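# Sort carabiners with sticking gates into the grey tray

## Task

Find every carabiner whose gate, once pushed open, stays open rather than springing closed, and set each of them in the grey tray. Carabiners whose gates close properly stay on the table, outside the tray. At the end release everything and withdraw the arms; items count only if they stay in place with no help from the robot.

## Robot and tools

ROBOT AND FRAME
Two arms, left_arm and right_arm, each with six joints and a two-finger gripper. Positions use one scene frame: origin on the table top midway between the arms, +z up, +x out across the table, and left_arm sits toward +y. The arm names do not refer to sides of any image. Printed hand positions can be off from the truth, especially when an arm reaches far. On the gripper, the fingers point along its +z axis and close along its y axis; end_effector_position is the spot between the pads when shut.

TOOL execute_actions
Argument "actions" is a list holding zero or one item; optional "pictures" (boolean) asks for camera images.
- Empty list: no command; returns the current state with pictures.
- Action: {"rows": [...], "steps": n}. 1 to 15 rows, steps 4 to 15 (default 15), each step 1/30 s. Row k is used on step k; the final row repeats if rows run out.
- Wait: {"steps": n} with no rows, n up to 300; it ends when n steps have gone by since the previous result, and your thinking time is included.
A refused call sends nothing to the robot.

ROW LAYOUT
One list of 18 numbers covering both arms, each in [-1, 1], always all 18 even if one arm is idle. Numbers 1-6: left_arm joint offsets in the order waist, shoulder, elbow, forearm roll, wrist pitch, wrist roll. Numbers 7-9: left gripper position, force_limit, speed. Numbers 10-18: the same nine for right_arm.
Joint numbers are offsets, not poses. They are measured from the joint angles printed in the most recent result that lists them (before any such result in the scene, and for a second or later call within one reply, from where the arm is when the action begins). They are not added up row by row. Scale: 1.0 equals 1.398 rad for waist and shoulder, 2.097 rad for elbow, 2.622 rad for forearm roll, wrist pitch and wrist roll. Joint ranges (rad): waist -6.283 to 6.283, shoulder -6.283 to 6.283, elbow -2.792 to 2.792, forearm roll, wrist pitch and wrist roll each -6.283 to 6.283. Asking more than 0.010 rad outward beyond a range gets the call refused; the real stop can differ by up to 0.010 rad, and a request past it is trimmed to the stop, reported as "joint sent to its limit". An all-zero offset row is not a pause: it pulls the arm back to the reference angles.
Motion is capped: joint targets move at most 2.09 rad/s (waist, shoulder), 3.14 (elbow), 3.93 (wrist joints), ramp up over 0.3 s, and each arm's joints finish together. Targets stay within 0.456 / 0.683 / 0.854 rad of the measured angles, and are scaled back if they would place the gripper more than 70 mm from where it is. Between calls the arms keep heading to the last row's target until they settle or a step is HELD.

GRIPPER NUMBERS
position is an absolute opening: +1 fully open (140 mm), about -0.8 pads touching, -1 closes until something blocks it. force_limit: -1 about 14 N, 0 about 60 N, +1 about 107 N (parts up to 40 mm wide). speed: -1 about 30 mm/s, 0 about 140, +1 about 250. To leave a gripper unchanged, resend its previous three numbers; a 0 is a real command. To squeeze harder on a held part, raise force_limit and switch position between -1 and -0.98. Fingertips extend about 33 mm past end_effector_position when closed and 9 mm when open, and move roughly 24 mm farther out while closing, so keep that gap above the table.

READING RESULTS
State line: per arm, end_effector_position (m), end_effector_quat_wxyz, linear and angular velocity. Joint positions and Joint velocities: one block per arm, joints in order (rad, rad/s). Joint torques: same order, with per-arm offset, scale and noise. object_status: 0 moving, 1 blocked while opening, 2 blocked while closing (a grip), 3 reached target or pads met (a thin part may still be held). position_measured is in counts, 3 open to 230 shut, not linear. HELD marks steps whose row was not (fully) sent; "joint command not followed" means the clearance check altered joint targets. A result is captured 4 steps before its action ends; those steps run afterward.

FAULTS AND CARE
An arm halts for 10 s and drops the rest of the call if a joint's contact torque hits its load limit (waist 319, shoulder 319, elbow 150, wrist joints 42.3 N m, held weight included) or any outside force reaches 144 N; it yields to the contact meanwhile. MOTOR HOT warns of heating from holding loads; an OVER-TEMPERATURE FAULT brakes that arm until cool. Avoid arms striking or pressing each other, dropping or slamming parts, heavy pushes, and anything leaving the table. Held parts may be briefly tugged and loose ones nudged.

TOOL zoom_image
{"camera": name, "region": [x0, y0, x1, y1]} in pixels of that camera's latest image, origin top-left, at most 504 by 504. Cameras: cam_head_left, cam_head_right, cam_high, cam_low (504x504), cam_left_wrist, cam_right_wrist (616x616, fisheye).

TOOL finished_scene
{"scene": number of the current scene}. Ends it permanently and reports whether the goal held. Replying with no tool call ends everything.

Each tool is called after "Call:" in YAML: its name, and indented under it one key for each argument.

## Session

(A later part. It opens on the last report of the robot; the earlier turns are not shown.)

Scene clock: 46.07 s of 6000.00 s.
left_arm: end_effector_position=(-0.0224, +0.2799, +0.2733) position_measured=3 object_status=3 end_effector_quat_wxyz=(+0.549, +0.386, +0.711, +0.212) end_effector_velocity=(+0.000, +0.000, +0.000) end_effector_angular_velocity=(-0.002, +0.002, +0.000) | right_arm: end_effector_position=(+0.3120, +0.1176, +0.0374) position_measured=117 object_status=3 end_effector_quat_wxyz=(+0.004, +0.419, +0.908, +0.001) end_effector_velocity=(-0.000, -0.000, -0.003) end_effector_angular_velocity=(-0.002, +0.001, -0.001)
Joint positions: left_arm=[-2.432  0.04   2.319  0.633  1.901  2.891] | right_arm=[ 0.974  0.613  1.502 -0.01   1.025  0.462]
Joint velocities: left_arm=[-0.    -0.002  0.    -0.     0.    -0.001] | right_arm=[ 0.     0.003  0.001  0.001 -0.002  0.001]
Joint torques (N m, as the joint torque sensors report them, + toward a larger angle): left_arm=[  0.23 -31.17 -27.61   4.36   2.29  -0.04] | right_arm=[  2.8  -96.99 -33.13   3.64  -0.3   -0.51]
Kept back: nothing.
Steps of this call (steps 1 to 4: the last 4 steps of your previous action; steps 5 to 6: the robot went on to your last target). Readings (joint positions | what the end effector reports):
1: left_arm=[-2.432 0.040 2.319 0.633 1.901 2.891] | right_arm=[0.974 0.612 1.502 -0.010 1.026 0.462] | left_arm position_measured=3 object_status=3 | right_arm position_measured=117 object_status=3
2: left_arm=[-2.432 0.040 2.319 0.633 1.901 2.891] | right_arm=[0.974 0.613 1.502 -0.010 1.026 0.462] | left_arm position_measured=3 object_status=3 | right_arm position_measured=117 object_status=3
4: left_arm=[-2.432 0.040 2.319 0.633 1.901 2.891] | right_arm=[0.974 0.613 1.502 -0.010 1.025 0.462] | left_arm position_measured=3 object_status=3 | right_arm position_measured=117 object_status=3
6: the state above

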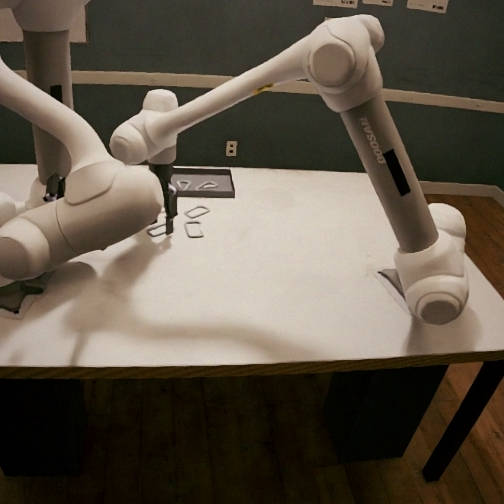

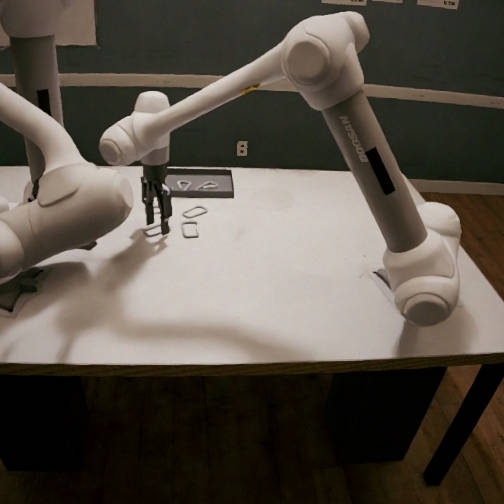

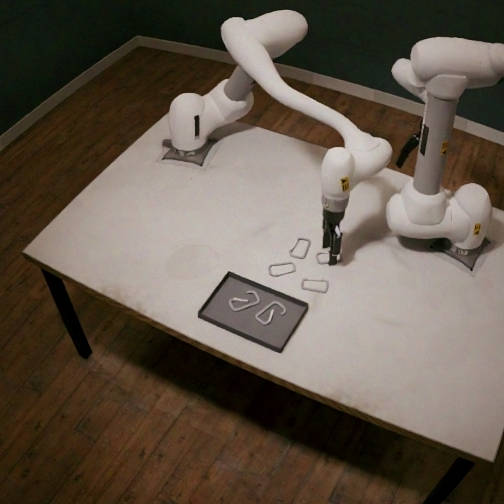

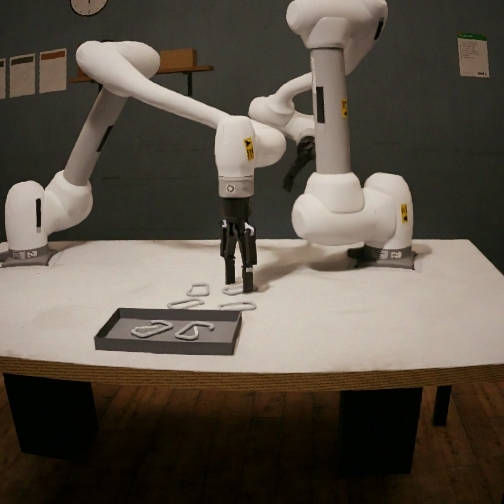

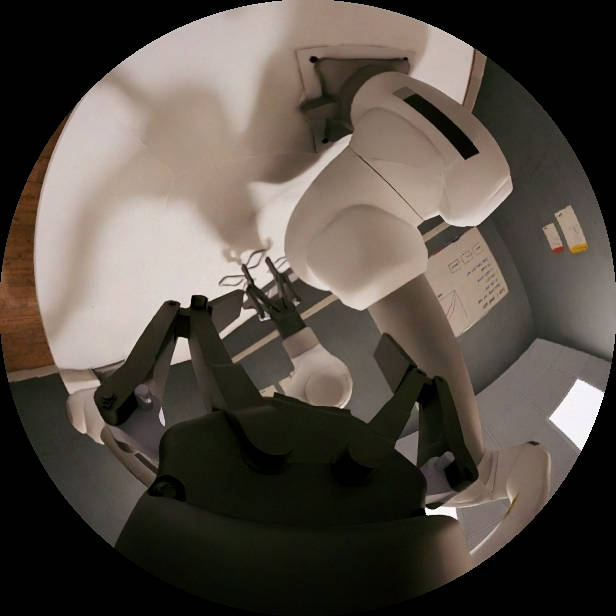

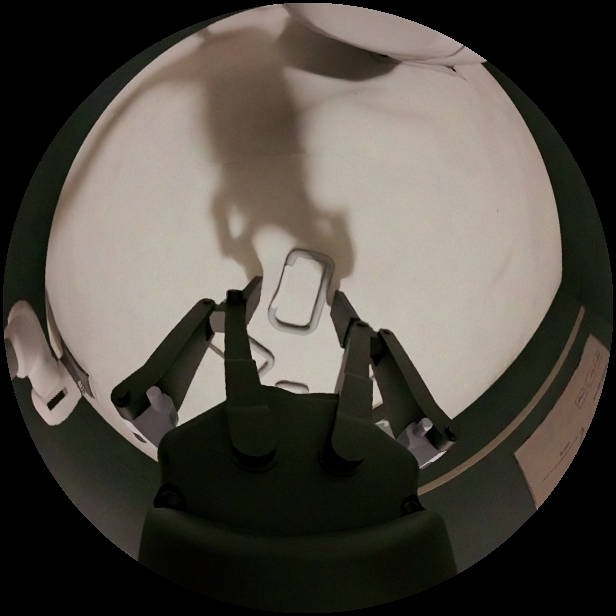

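Good. Close.

Call:
execute_actions:
  actions:
    - {"rows":[[0,0,0,0,0,0,1,0,0,0,0,0,0,0,0,-0.5,-0.5,0]],"steps":15}

Call:
execute_actions:
  actions:
    - {"steps":8}
  pictures: true

Call:
zoom_image:
  camera: "cam_right_wrist"
  region: [220,210,400,390]

Call:
execute_actions:
  actions:
    - {"rows":[[0,0,0,0,0,0,1,0,0,0,0,0,0,0,0,0.1,0,0]],"steps":15}

Call:
execute_actions:
  actions:
    - {"steps":6}
  pictures: true

Call:
zoom_image:
  camera: "cam_right_wrist"
  region: [220,210,400,390]

Scene clock: 46.63 s of 6000.00 s.
left_arm: end_effector_position=(-0.0224, +0.2799, +0.2733) position_measured=3 object_status=3 end_effector_quat_wxyz=(+0.549, +0.386, +0.711, +0.212) end_effector_velocity=(-0.000, +0.000, +0.000) end_effector_angular_velocity=(+0.001, -0.000, -0.002) | right_arm: end_effector_position=(+0.3121, +0.1179, +0.0376) position_measured=174 object_status=0 end_effector_quat_wxyz=(+0.004, +0.419, +0.908, +0.001) end_effector_velocity=(+0.000, +0.000, +0.000) end_effector_angular_velocity=(+0.001, +0.000, -0.000)
Joint positions: left_arm=[-2.432  0.04   2.319  0.633  1.901  2.891] | right_arm=[ 0.974  0.613  1.502 -0.01   1.025  0.462]
Joint velocities: left_arm=[-0.002 -0.     0.    -0.    -0.     0.001] | right_arm=[-0.    -0.    -0.     0.001 -0.001 -0.   ]
Joint torques (N m, as the joint torque sensors report them, + toward a larger angle): left_arm=[  0.18 -30.51 -27.96   4.37   2.15   0.06] | right_arm=[  6.93 -58.52  -6.92   5.5    3.62  -0.26]
Steps of this call (steps 1 to 6: the robot went on to your last target; steps 7 to 17: the first 11 steps of this action). Readings (joint positions | what the end effector reports):
7: left_arm=[-2.432 0.040 2.319 0.633 1.901 2.891] | right_arm=[0.974 0.613 1.503 -0.010 1.025 0.462] | left_arm position_measured=3 object_status=3 | right_arm position_measured=117 object_status=0
8: left_arm=[-2.432 0.040 2.319 0.633 1.901 2.891] | right_arm=[0.974 0.613 1.503 -0.010 1.025 0.462] | left_arm position_measured=3 object_status=3 | right_arm position_measured=119 object_status=0
10: left_arm=[-2.432 0.040 2.319 0.633 1.901 2.891] | right_arm=[0.974 0.613 1.503 -0.010 1.025 0.462] | left_arm position_measured=3 object_status=3 | right_arm position_measured=134 object_status=0
14: left_arm=[-2.432 0.040 2.319 0.633 1.901 2.891] | right_arm=[0.974 0.613 1.502 -0.010 1.025 0.462] | left_arm position_measured=3 object_status=3 | right_arm position_measured=165 object_status=0
17: the state above

Scene clock: 46.90 s of 6000.00 s.
left_arm: end_effector_position=(-0.0224, +0.2799, +0.2733) position_measured=3 object_status=3 end_effector_quat_wxyz=(+0.549, +0.386, +0.711, +0.212) end_effector_velocity=(+0.000, -0.000, +0.000) end_effector_angular_velocity=(-0.001, +0.001, +0.002) | right_arm: end_effector_position=(+0.3120, +0.1176, +0.0375) position_measured=174 object_status=2 end_effector_quat_wxyz=(+0.004, +0.419, +0.908, +0.001) end_effector_velocity=(-0.001, -0.003, -0.003) end_effector_angular_velocity=(-0.007, +0.002, +0.001)
Joint positions: left_arm=[-2.432  0.04   2.319  0.633  1.901  2.891] | right_arm=[ 0.974  0.613  1.502 -0.01   1.025  0.462]
Joint velocities: left_arm=[ 0.001 -0.001 -0.    -0.    -0.    -0.   ] | right_arm=[ 0.     0.002  0.002 -0.001  0.003 -0.   ]
Joint torques (N m, as the joint torque sensors report them, + toward a larger angle): left_arm=[ -0.56 -30.98 -27.63   4.39   2.27   0.05] | right_arm=[  6.3  -51.4   -0.67   5.52   5.15  -0.43]
Kept back: nothing.
Steps of this call (steps 1 to 4: the last 4 steps of your previous action; steps 5 to 8: the robot went on to your last target). Readings (joint positions | what the end effector reports):
1: left_arm=[-2.432 0.040 2.319 0.633 1.901 2.891] | right_arm=[0.974 0.613 1.502 -0.010 1.025 0.462] | left_arm position_measured=3 object_status=3 | right_arm position_measured=174 object_status=0
2: left_arm=[-2.432 0.040 2.319 0.633 1.901 2.891] | right_arm=[0.974 0.613 1.502 -0.010 1.025 0.462] | left_arm position_measured=3 object_status=3 | right_arm position_measured=174 object_status=0
4: left_arm=[-2.432 0.040 2.319 0.633 1.901 2.891] | right_arm=[0.974 0.613 1.502 -0.010 1.025 0.462] | left_arm position_measured=3 object_status=3 | right_arm position_measured=174 object_status=2
8: the state above

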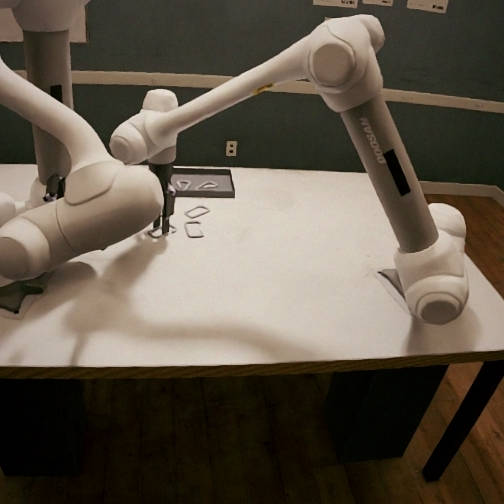

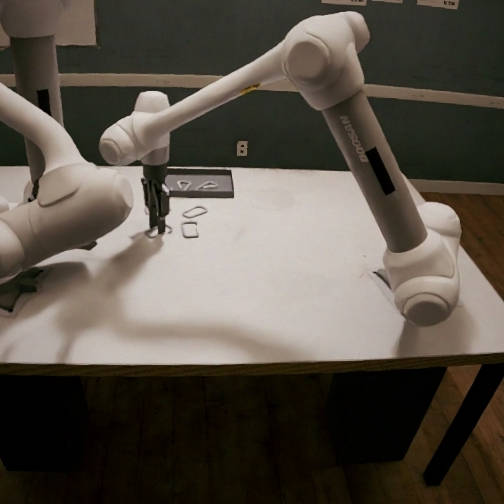

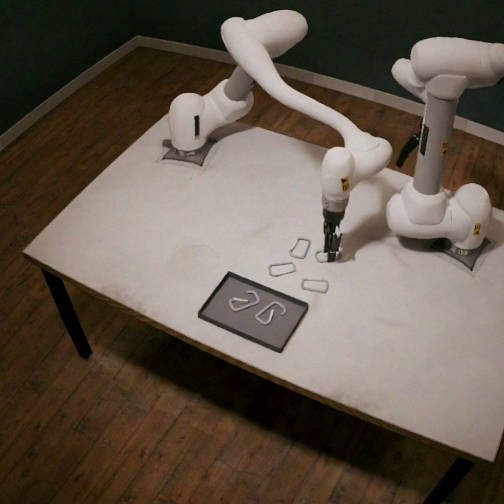

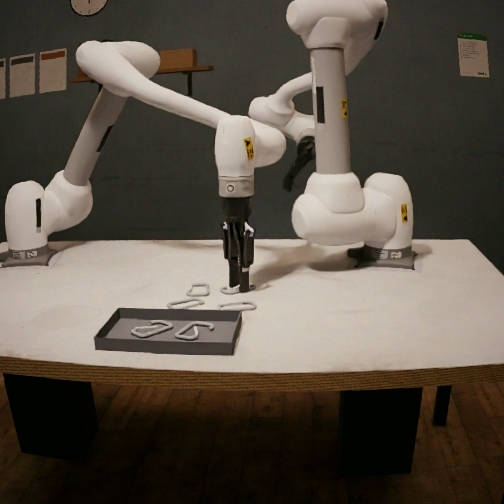

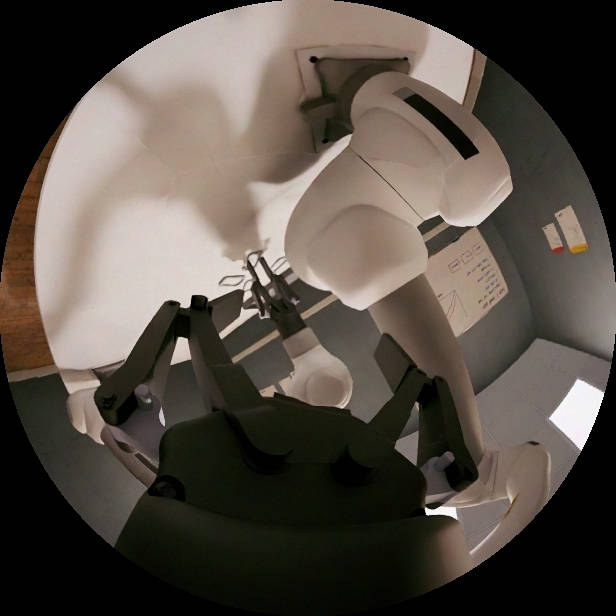

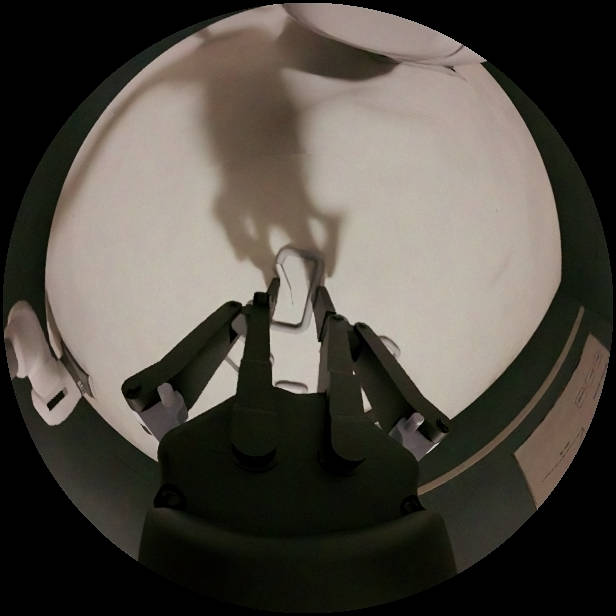

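Region (220, 210, 400, 390) of cam_right_wrist's 616x616 image, scaled by 2.800, with more detail than that image has.

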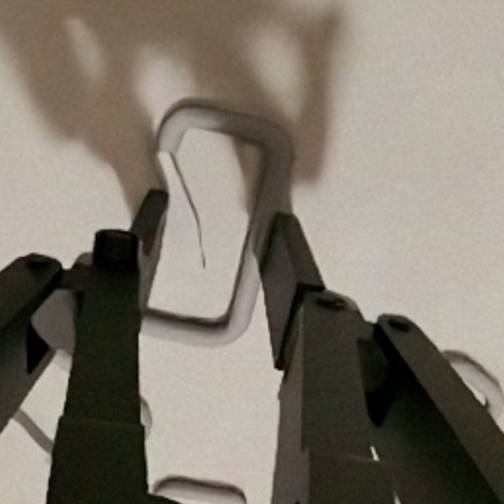

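Scene clock: 47.27 s of 6000.00 s.
left_arm: end_effector_position=(-0.0224, +0.2799, +0.2733) position_measured=3 object_status=3 end_effector_quat_wxyz=(+0.549, +0.386, +0.711, +0.212) end_effector_velocity=(+0.000, +0.000, +0.000) end_effector_angular_velocity=(+0.001, +0.001, -0.000) | right_arm: end_effector_position=(+0.3120, +0.1176, +0.0374) position_measured=117 object_status=0 end_effector_quat_wxyz=(+0.004, +0.419, +0.908, +0.001) end_effector_velocity=(+0.000, +0.001, +0.000) end_effector_angular_velocity=(+0.001, +0.000, -0.000)
Joint positions: left_arm=[-2.432  0.04   2.319  0.633  1.901  2.891] | right_arm=[ 0.974  0.613  1.502 -0.01   1.025  0.462]
Joint velocities: left_arm=[ 0.001 -0.001 -0.     0.     0.     0.002] | right_arm=[-0.     0.    -0.001  0.    -0.     0.   ]
Joint torques (N m, as the joint torque sensors report them, + toward a larger angle): left_arm=[ -0.48 -31.31 -27.83   4.4    2.25   0.03] | right_arm=[  2.94 -97.24 -33.7    3.69  -0.08  -0.28]
Steps of this call (steps 1 to 11: the first 11 steps of this action). Readings (joint positions | what the end effector reports):
1: left_arm=[-2.432 0.040 2.319 0.633 1.901 2.891] | right_arm=[0.974 0.613 1.502 -0.010 1.025 0.462] | left_arm position_measured=3 object_status=3 | right_arm position_measured=174 object_status=0
2: left_arm=[-2.432 0.040 2.319 0.633 1.901 2.891] | right_arm=[0.974 0.613 1.503 -0.010 1.026 0.462] | left_arm position_measured=3 object_status=3 | right_arm position_measured=174 object_status=0
4: left_arm=[-2.432 0.040 2.319 0.633 1.901 2.891] | right_arm=[0.974 0.613 1.503 -0.010 1.026 0.462] | left_arm position_measured=3 object_status=3 | right_arm position_measured=156 object_status=0
8: left_arm=[-2.432 0.040 2.319 0.633 1.901 2.891] | right_arm=[0.974 0.613 1.503 -0.010 1.025 0.462] | left_arm position_measured=3 object_status=3 | right_arm position_measured=126 object_status=0
11: the state above

Scene clock: 47.47 s of 6000.00 s.
left_arm: end_effector_position=(-0.0224, +0.2799, +0.2733) position_measured=3 object_status=3 end_effector_quat_wxyz=(+0.549, +0.386, +0.711, +0.212) end_effector_velocity=(-0.000, -0.000, -0.000) end_effector_angular_velocity=(-0.000, -0.001, -0.001) | right_arm: end_effector_position=(+0.3120, +0.1176, +0.0375) position_measured=117 object_status=3 end_effector_quat_wxyz=(+0.004, +0.419, +0.908, +0.001) end_effector_velocity=(-0.000, +0.000, -0.001) end_effector_angular_velocity=(-0.001, +0.001, -0.001)
Joint positions: left_arm=[-2.432  0.04   2.319  0.633  1.901  2.891] | right_arm=[ 0.974  0.613  1.502 -0.01   1.025  0.462]
Joint velocities: left_arm=[-0.001  0.001 -0.     0.    -0.    -0.001] | right_arm=[ 0.     0.002 -0.     0.    -0.     0.001]
Joint torques (N m, as the joint torque sensors report them, + toward a larger angle): left_arm=[ -0.1  -31.1  -27.64   4.4    2.19   0.05] | right_arm=[  2.53 -97.19 -33.53   3.89  -0.23  -0.2 ]
Kept back: nothing.
Steps of this call (steps 1 to 4: the last 4 steps of your previous action; steps 5 to 6: the robot went on to your last target). Readings (joint positions | what the end effector reports):
1: left_arm=[-2.432 0.040 2.319 0.633 1.901 2.891] | right_arm=[0.974 0.613 1.502 -0.010 1.025 0.462] | left_arm position_measured=3 object_status=3 | right_arm position_measured=117 object_status=0
2: left_arm=[-2.432 0.040 2.319 0.633 1.901 2.891] | right_arm=[0.974 0.613 1.502 -0.010 1.025 0.462] | left_arm position_measured=3 object_status=3 | right_arm position_measured=117 object_status=0
4: left_arm=[-2.432 0.040 2.319 0.633 1.901 2.891] | right_arm=[0.974 0.613 1.502 -0.010 1.025 0.462] | left_arm position_measured=3 object_status=3 | right_arm position_measured=117 object_status=3
6: the state above

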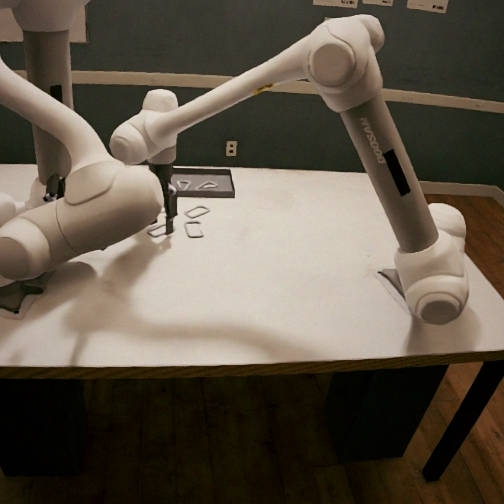

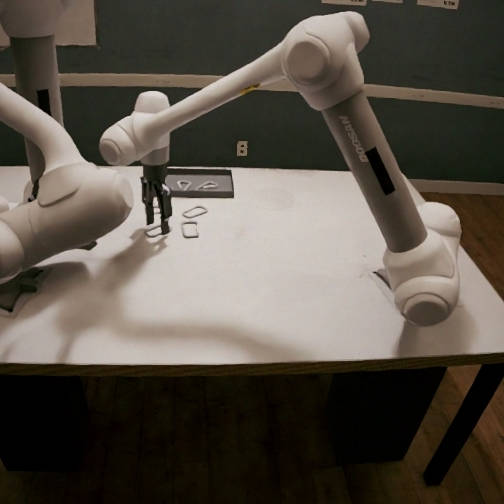

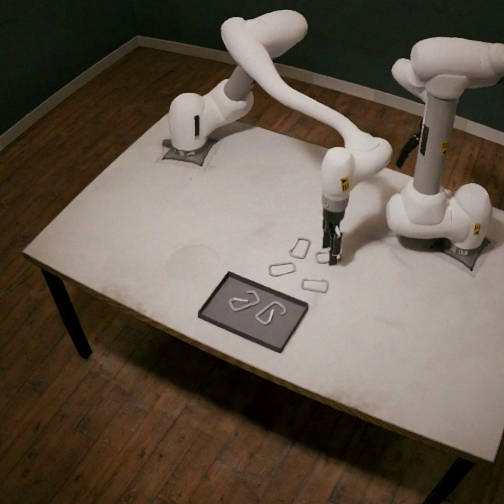

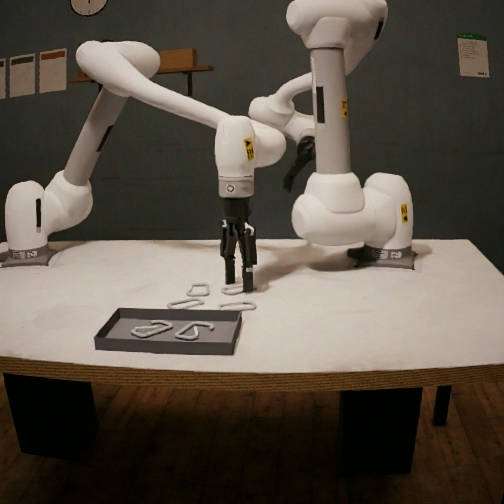

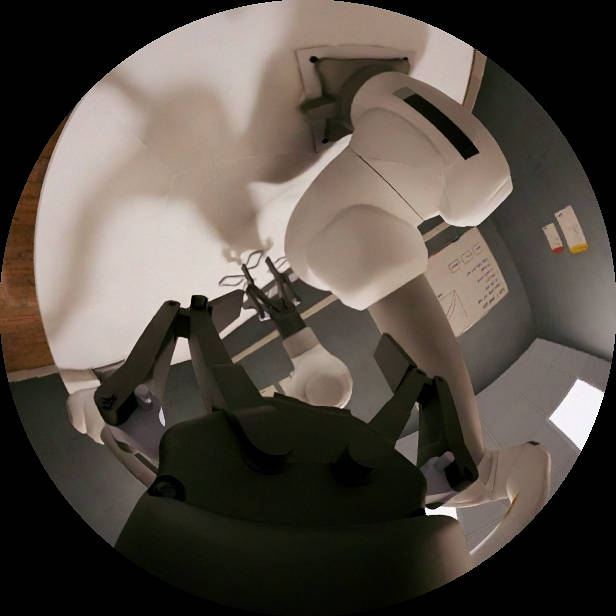

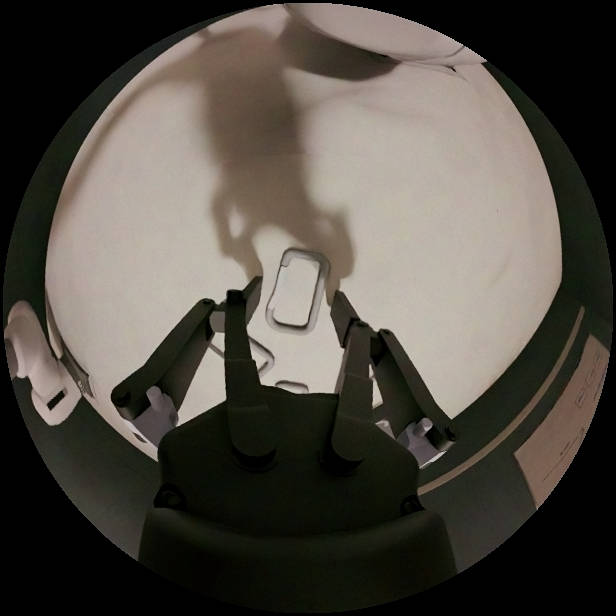

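Region (220, 210, 400, 390) of cam_right_wrist's 616x616 image, scaled by 2.800, with more detail than that image has.

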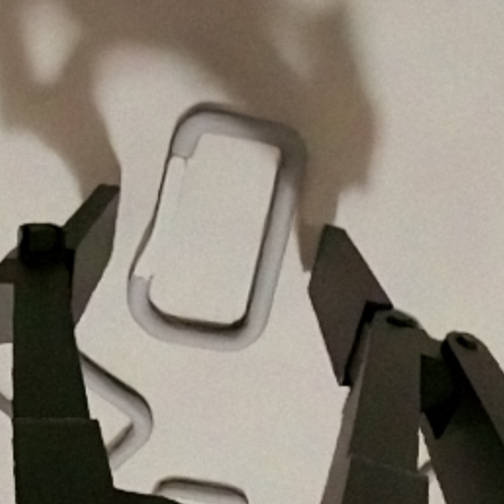

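Call:
execute_actions:
  actions:
    - {"rows":[[0,0,0,0,0,0,1,0,0,0,-0.035,-0.012,0,0.028,0,0.1,0,0],[0,0,0,0,0,0,1,0,0,0,-0.035,-0.012,0,0.028,0,0.1,0,0],[0,0,0,0,0,0,1,0,0,0,-0.035,-0.012,0,0.028,0,0.1,0,0],[0,0,0,0,0,0,1,0,0,0,-0.035,-0.012,0,0.028,-0.05,0.1,0,0],[0,0,0,0,0,0,1,0,0,0,-0.035,-0.012,0,0.028,-0.1,0.1,0,0],[0,0,0,0,0,0,1,0,0,0,-0.035,-0.012,0,0.028,-0.15,0.1,0,0],[0,0,0,0,0,0,1,0,0,-0.02,-0.08,0.03,0,0.02,-0.22,0.1,0,0],[0,0,0,0,0,0,1,0,0,-0.0482,-0.1192,0.10,0,-0.0158,-0.411,0.1,0,0]],"steps":15}

Call:
execute_actions:
  actions:
    - {"steps":14}
  pictures: true

Call:
zoom_image:
  camera: "cam_right_wrist"
  region: [220,210,400,390]

Scene clock: 48.37 s of 6000.00 s.
left_arm: end_effector_position=(-0.0224, +0.2799, +0.2733) position_measured=3 object_status=3 end_effector_quat_wxyz=(+0.549, +0.386, +0.711, +0.212) end_effector_velocity=(-0.000, -0.000, +0.000) end_effector_angular_velocity=(-0.002, -0.000, -0.001) | right_arm: end_effector_position=(+0.3109, +0.1042, +0.0898) position_measured=117 object_status=3 end_effector_quat_wxyz=(+0.005, +0.267, +0.964, +0.002) end_effector_velocity=(+0.022, -0.183, +0.022) end_effector_angular_velocity=(-0.001, -0.013, +2.408)
Joint positions: left_arm=[-2.432  0.04   2.319  0.633  1.901  2.891] | right_arm=[ 0.969  0.551  1.5   -0.01   1.086  0.131]
Joint velocities: left_arm=[-0.    -0.     0.     0.001  0.    -0.001] | right_arm=[-0.114 -0.262  0.39  -0.001 -0.156 -2.521]
Joint torques (N m, as the joint torque sensors report them, + toward a larger angle): left_arm=[ -0.55 -31.45 -27.83   4.32   2.27   0.05] | right_arm=[ -3.45 -99.87 -29.61   3.23   0.01  -0.34]
Steps of this call (steps 1 to 15: the robot went on to your last target; step 16: nothing new was sent; steps 17 to 27: the first 11 steps of this action). Readings (joint positions | what the end effector reports):
17: left_arm=[-2.432 0.040 2.319 0.633 1.901 2.891] | right_arm=[0.974 0.613 1.502 -0.010 1.025 0.462] | left_arm position_measured=3 object_status=3 | right_arm position_measured=117 object_status=3
18: left_arm=[-2.432 0.040 2.319 0.633 1.901 2.891] | right_arm=[0.974 0.610 1.501 -0.010 1.030 0.462] | left_arm position_measured=3 object_status=3 | right_arm position_measured=117 object_status=3
20: left_arm=[-2.432 0.040 2.319 0.633 1.901 2.891] | right_arm=[0.974 0.587 1.488 -0.010 1.065 0.462] | left_arm position_measured=3 object_status=3 | right_arm position_measured=117 object_status=3
24: left_arm=[-2.432 0.040 2.319 0.633 1.901 2.891] | right_arm=[0.974 0.567 1.480 -0.010 1.092 0.356] | left_arm position_measured=3 object_status=3 | right_arm position_measured=117 object_status=3
27: the state above

Scene clock: 48.83 s of 6000.00 s.
left_arm: end_effector_position=(-0.0224, +0.2799, +0.2733) position_measured=3 object_status=3 end_effector_quat_wxyz=(+0.549, +0.386, +0.711, +0.212) end_effector_velocity=(+0.000, +0.000, +0.000) end_effector_angular_velocity=(-0.002, +0.002, +0.001) | right_arm: end_effector_position=(+0.3168, +0.0048, +0.0694) position_measured=117 object_status=3 end_effector_quat_wxyz=(+0.003, -0.071, +0.997, -0.002) end_effector_velocity=(+0.000, -0.004, -0.001) end_effector_angular_velocity=(-0.000, -0.000, +0.034)
Joint positions: left_arm=[-2.432  0.04   2.319  0.633  1.901  2.891] | right_arm=[ 0.907  0.447  1.711 -0.01   0.984 -0.613]
Joint velocities: left_arm=[ 0.001 -0.002 -0.     0.     0.    -0.001] | right_arm=[-0.002 -0.004  0.009 -0.    -0.005 -0.036]
Joint torques (N m, as the joint torque sensors report them, + toward a larger angle): left_arm=[  0.11 -31.12 -27.72   4.37   2.22   0.11] | right_arm=[  6.84 -80.42 -32.72   3.6   -0.17  -0.69]
Kept back: nothing.
Steps of this call (steps 1 to 4: the last 4 steps of your previous action; steps 5 to 14: the robot went on to your last target). Readings (joint positions | what the end effector reports):
1: left_arm=[-2.432 0.040 2.319 0.633 1.901 2.891] | right_arm=[0.964 0.541 1.516 -0.010 1.079 0.046] | left_arm position_measured=3 object_status=3 | right_arm position_measured=117 object_status=3
2: left_arm=[-2.432 0.040 2.319 0.633 1.901 2.891] | right_arm=[0.957 0.529 1.537 -0.010 1.070 -0.037] | left_arm position_measured=3 object_status=3 | right_arm position_measured=117 object_status=3
4: left_arm=[-2.432 0.040 2.319 0.633 1.901 2.891] | right_arm=[0.942 0.504 1.589 -0.010 1.045 -0.194] | left_arm position_measured=3 object_status=3 | right_arm position_measured=117 object_status=3
8: left_arm=[-2.432 0.040 2.319 0.633 1.901 2.891] | right_arm=[0.918 0.466 1.672 -0.010 1.004 -0.473] | left_arm position_measured=3 object_status=3 | right_arm position_measured=117 object_status=3
14: the state above

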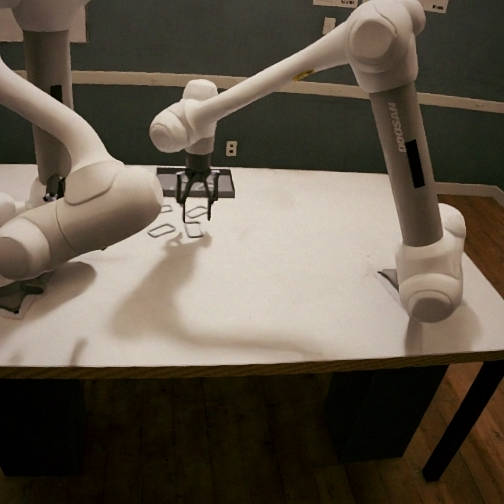

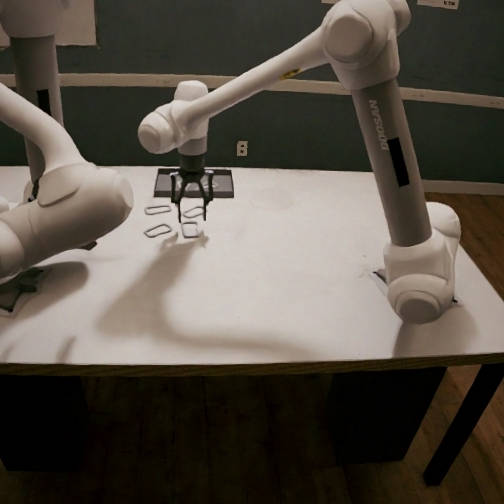

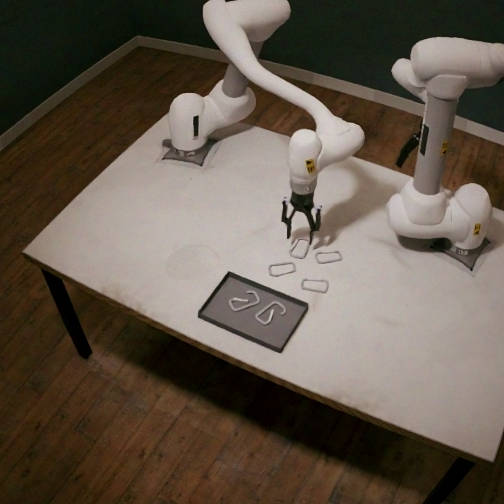

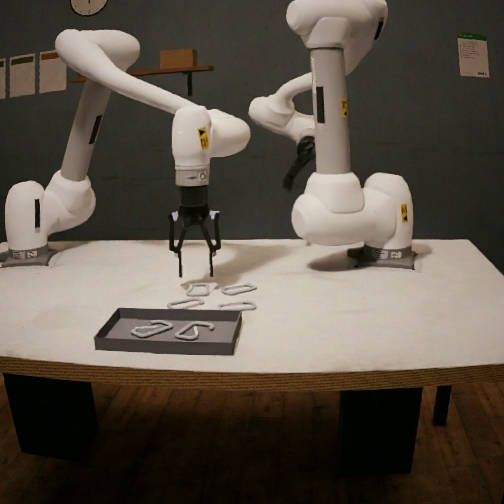

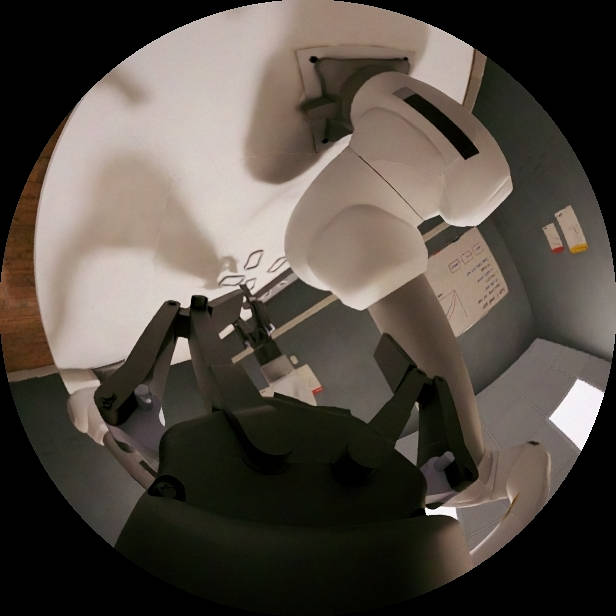

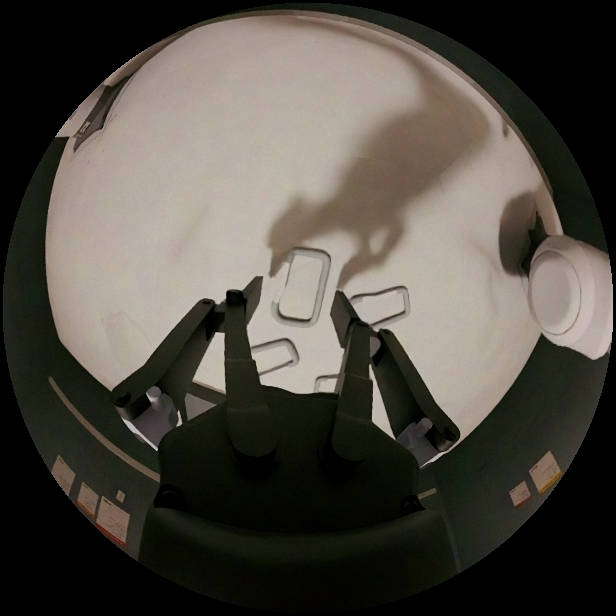

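Region (220, 210, 400, 390) of cam_right_wrist's 616x616 image, scaled by 2.800, with more detail than that image has.

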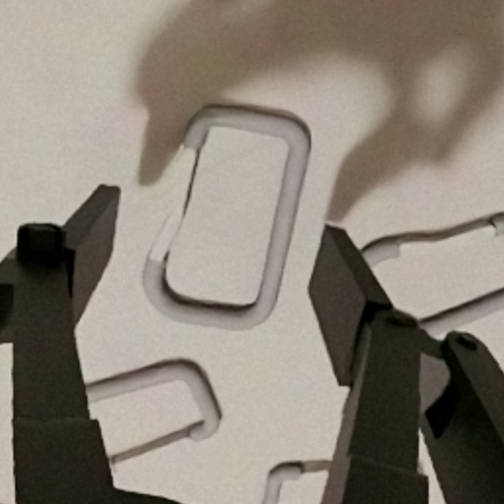

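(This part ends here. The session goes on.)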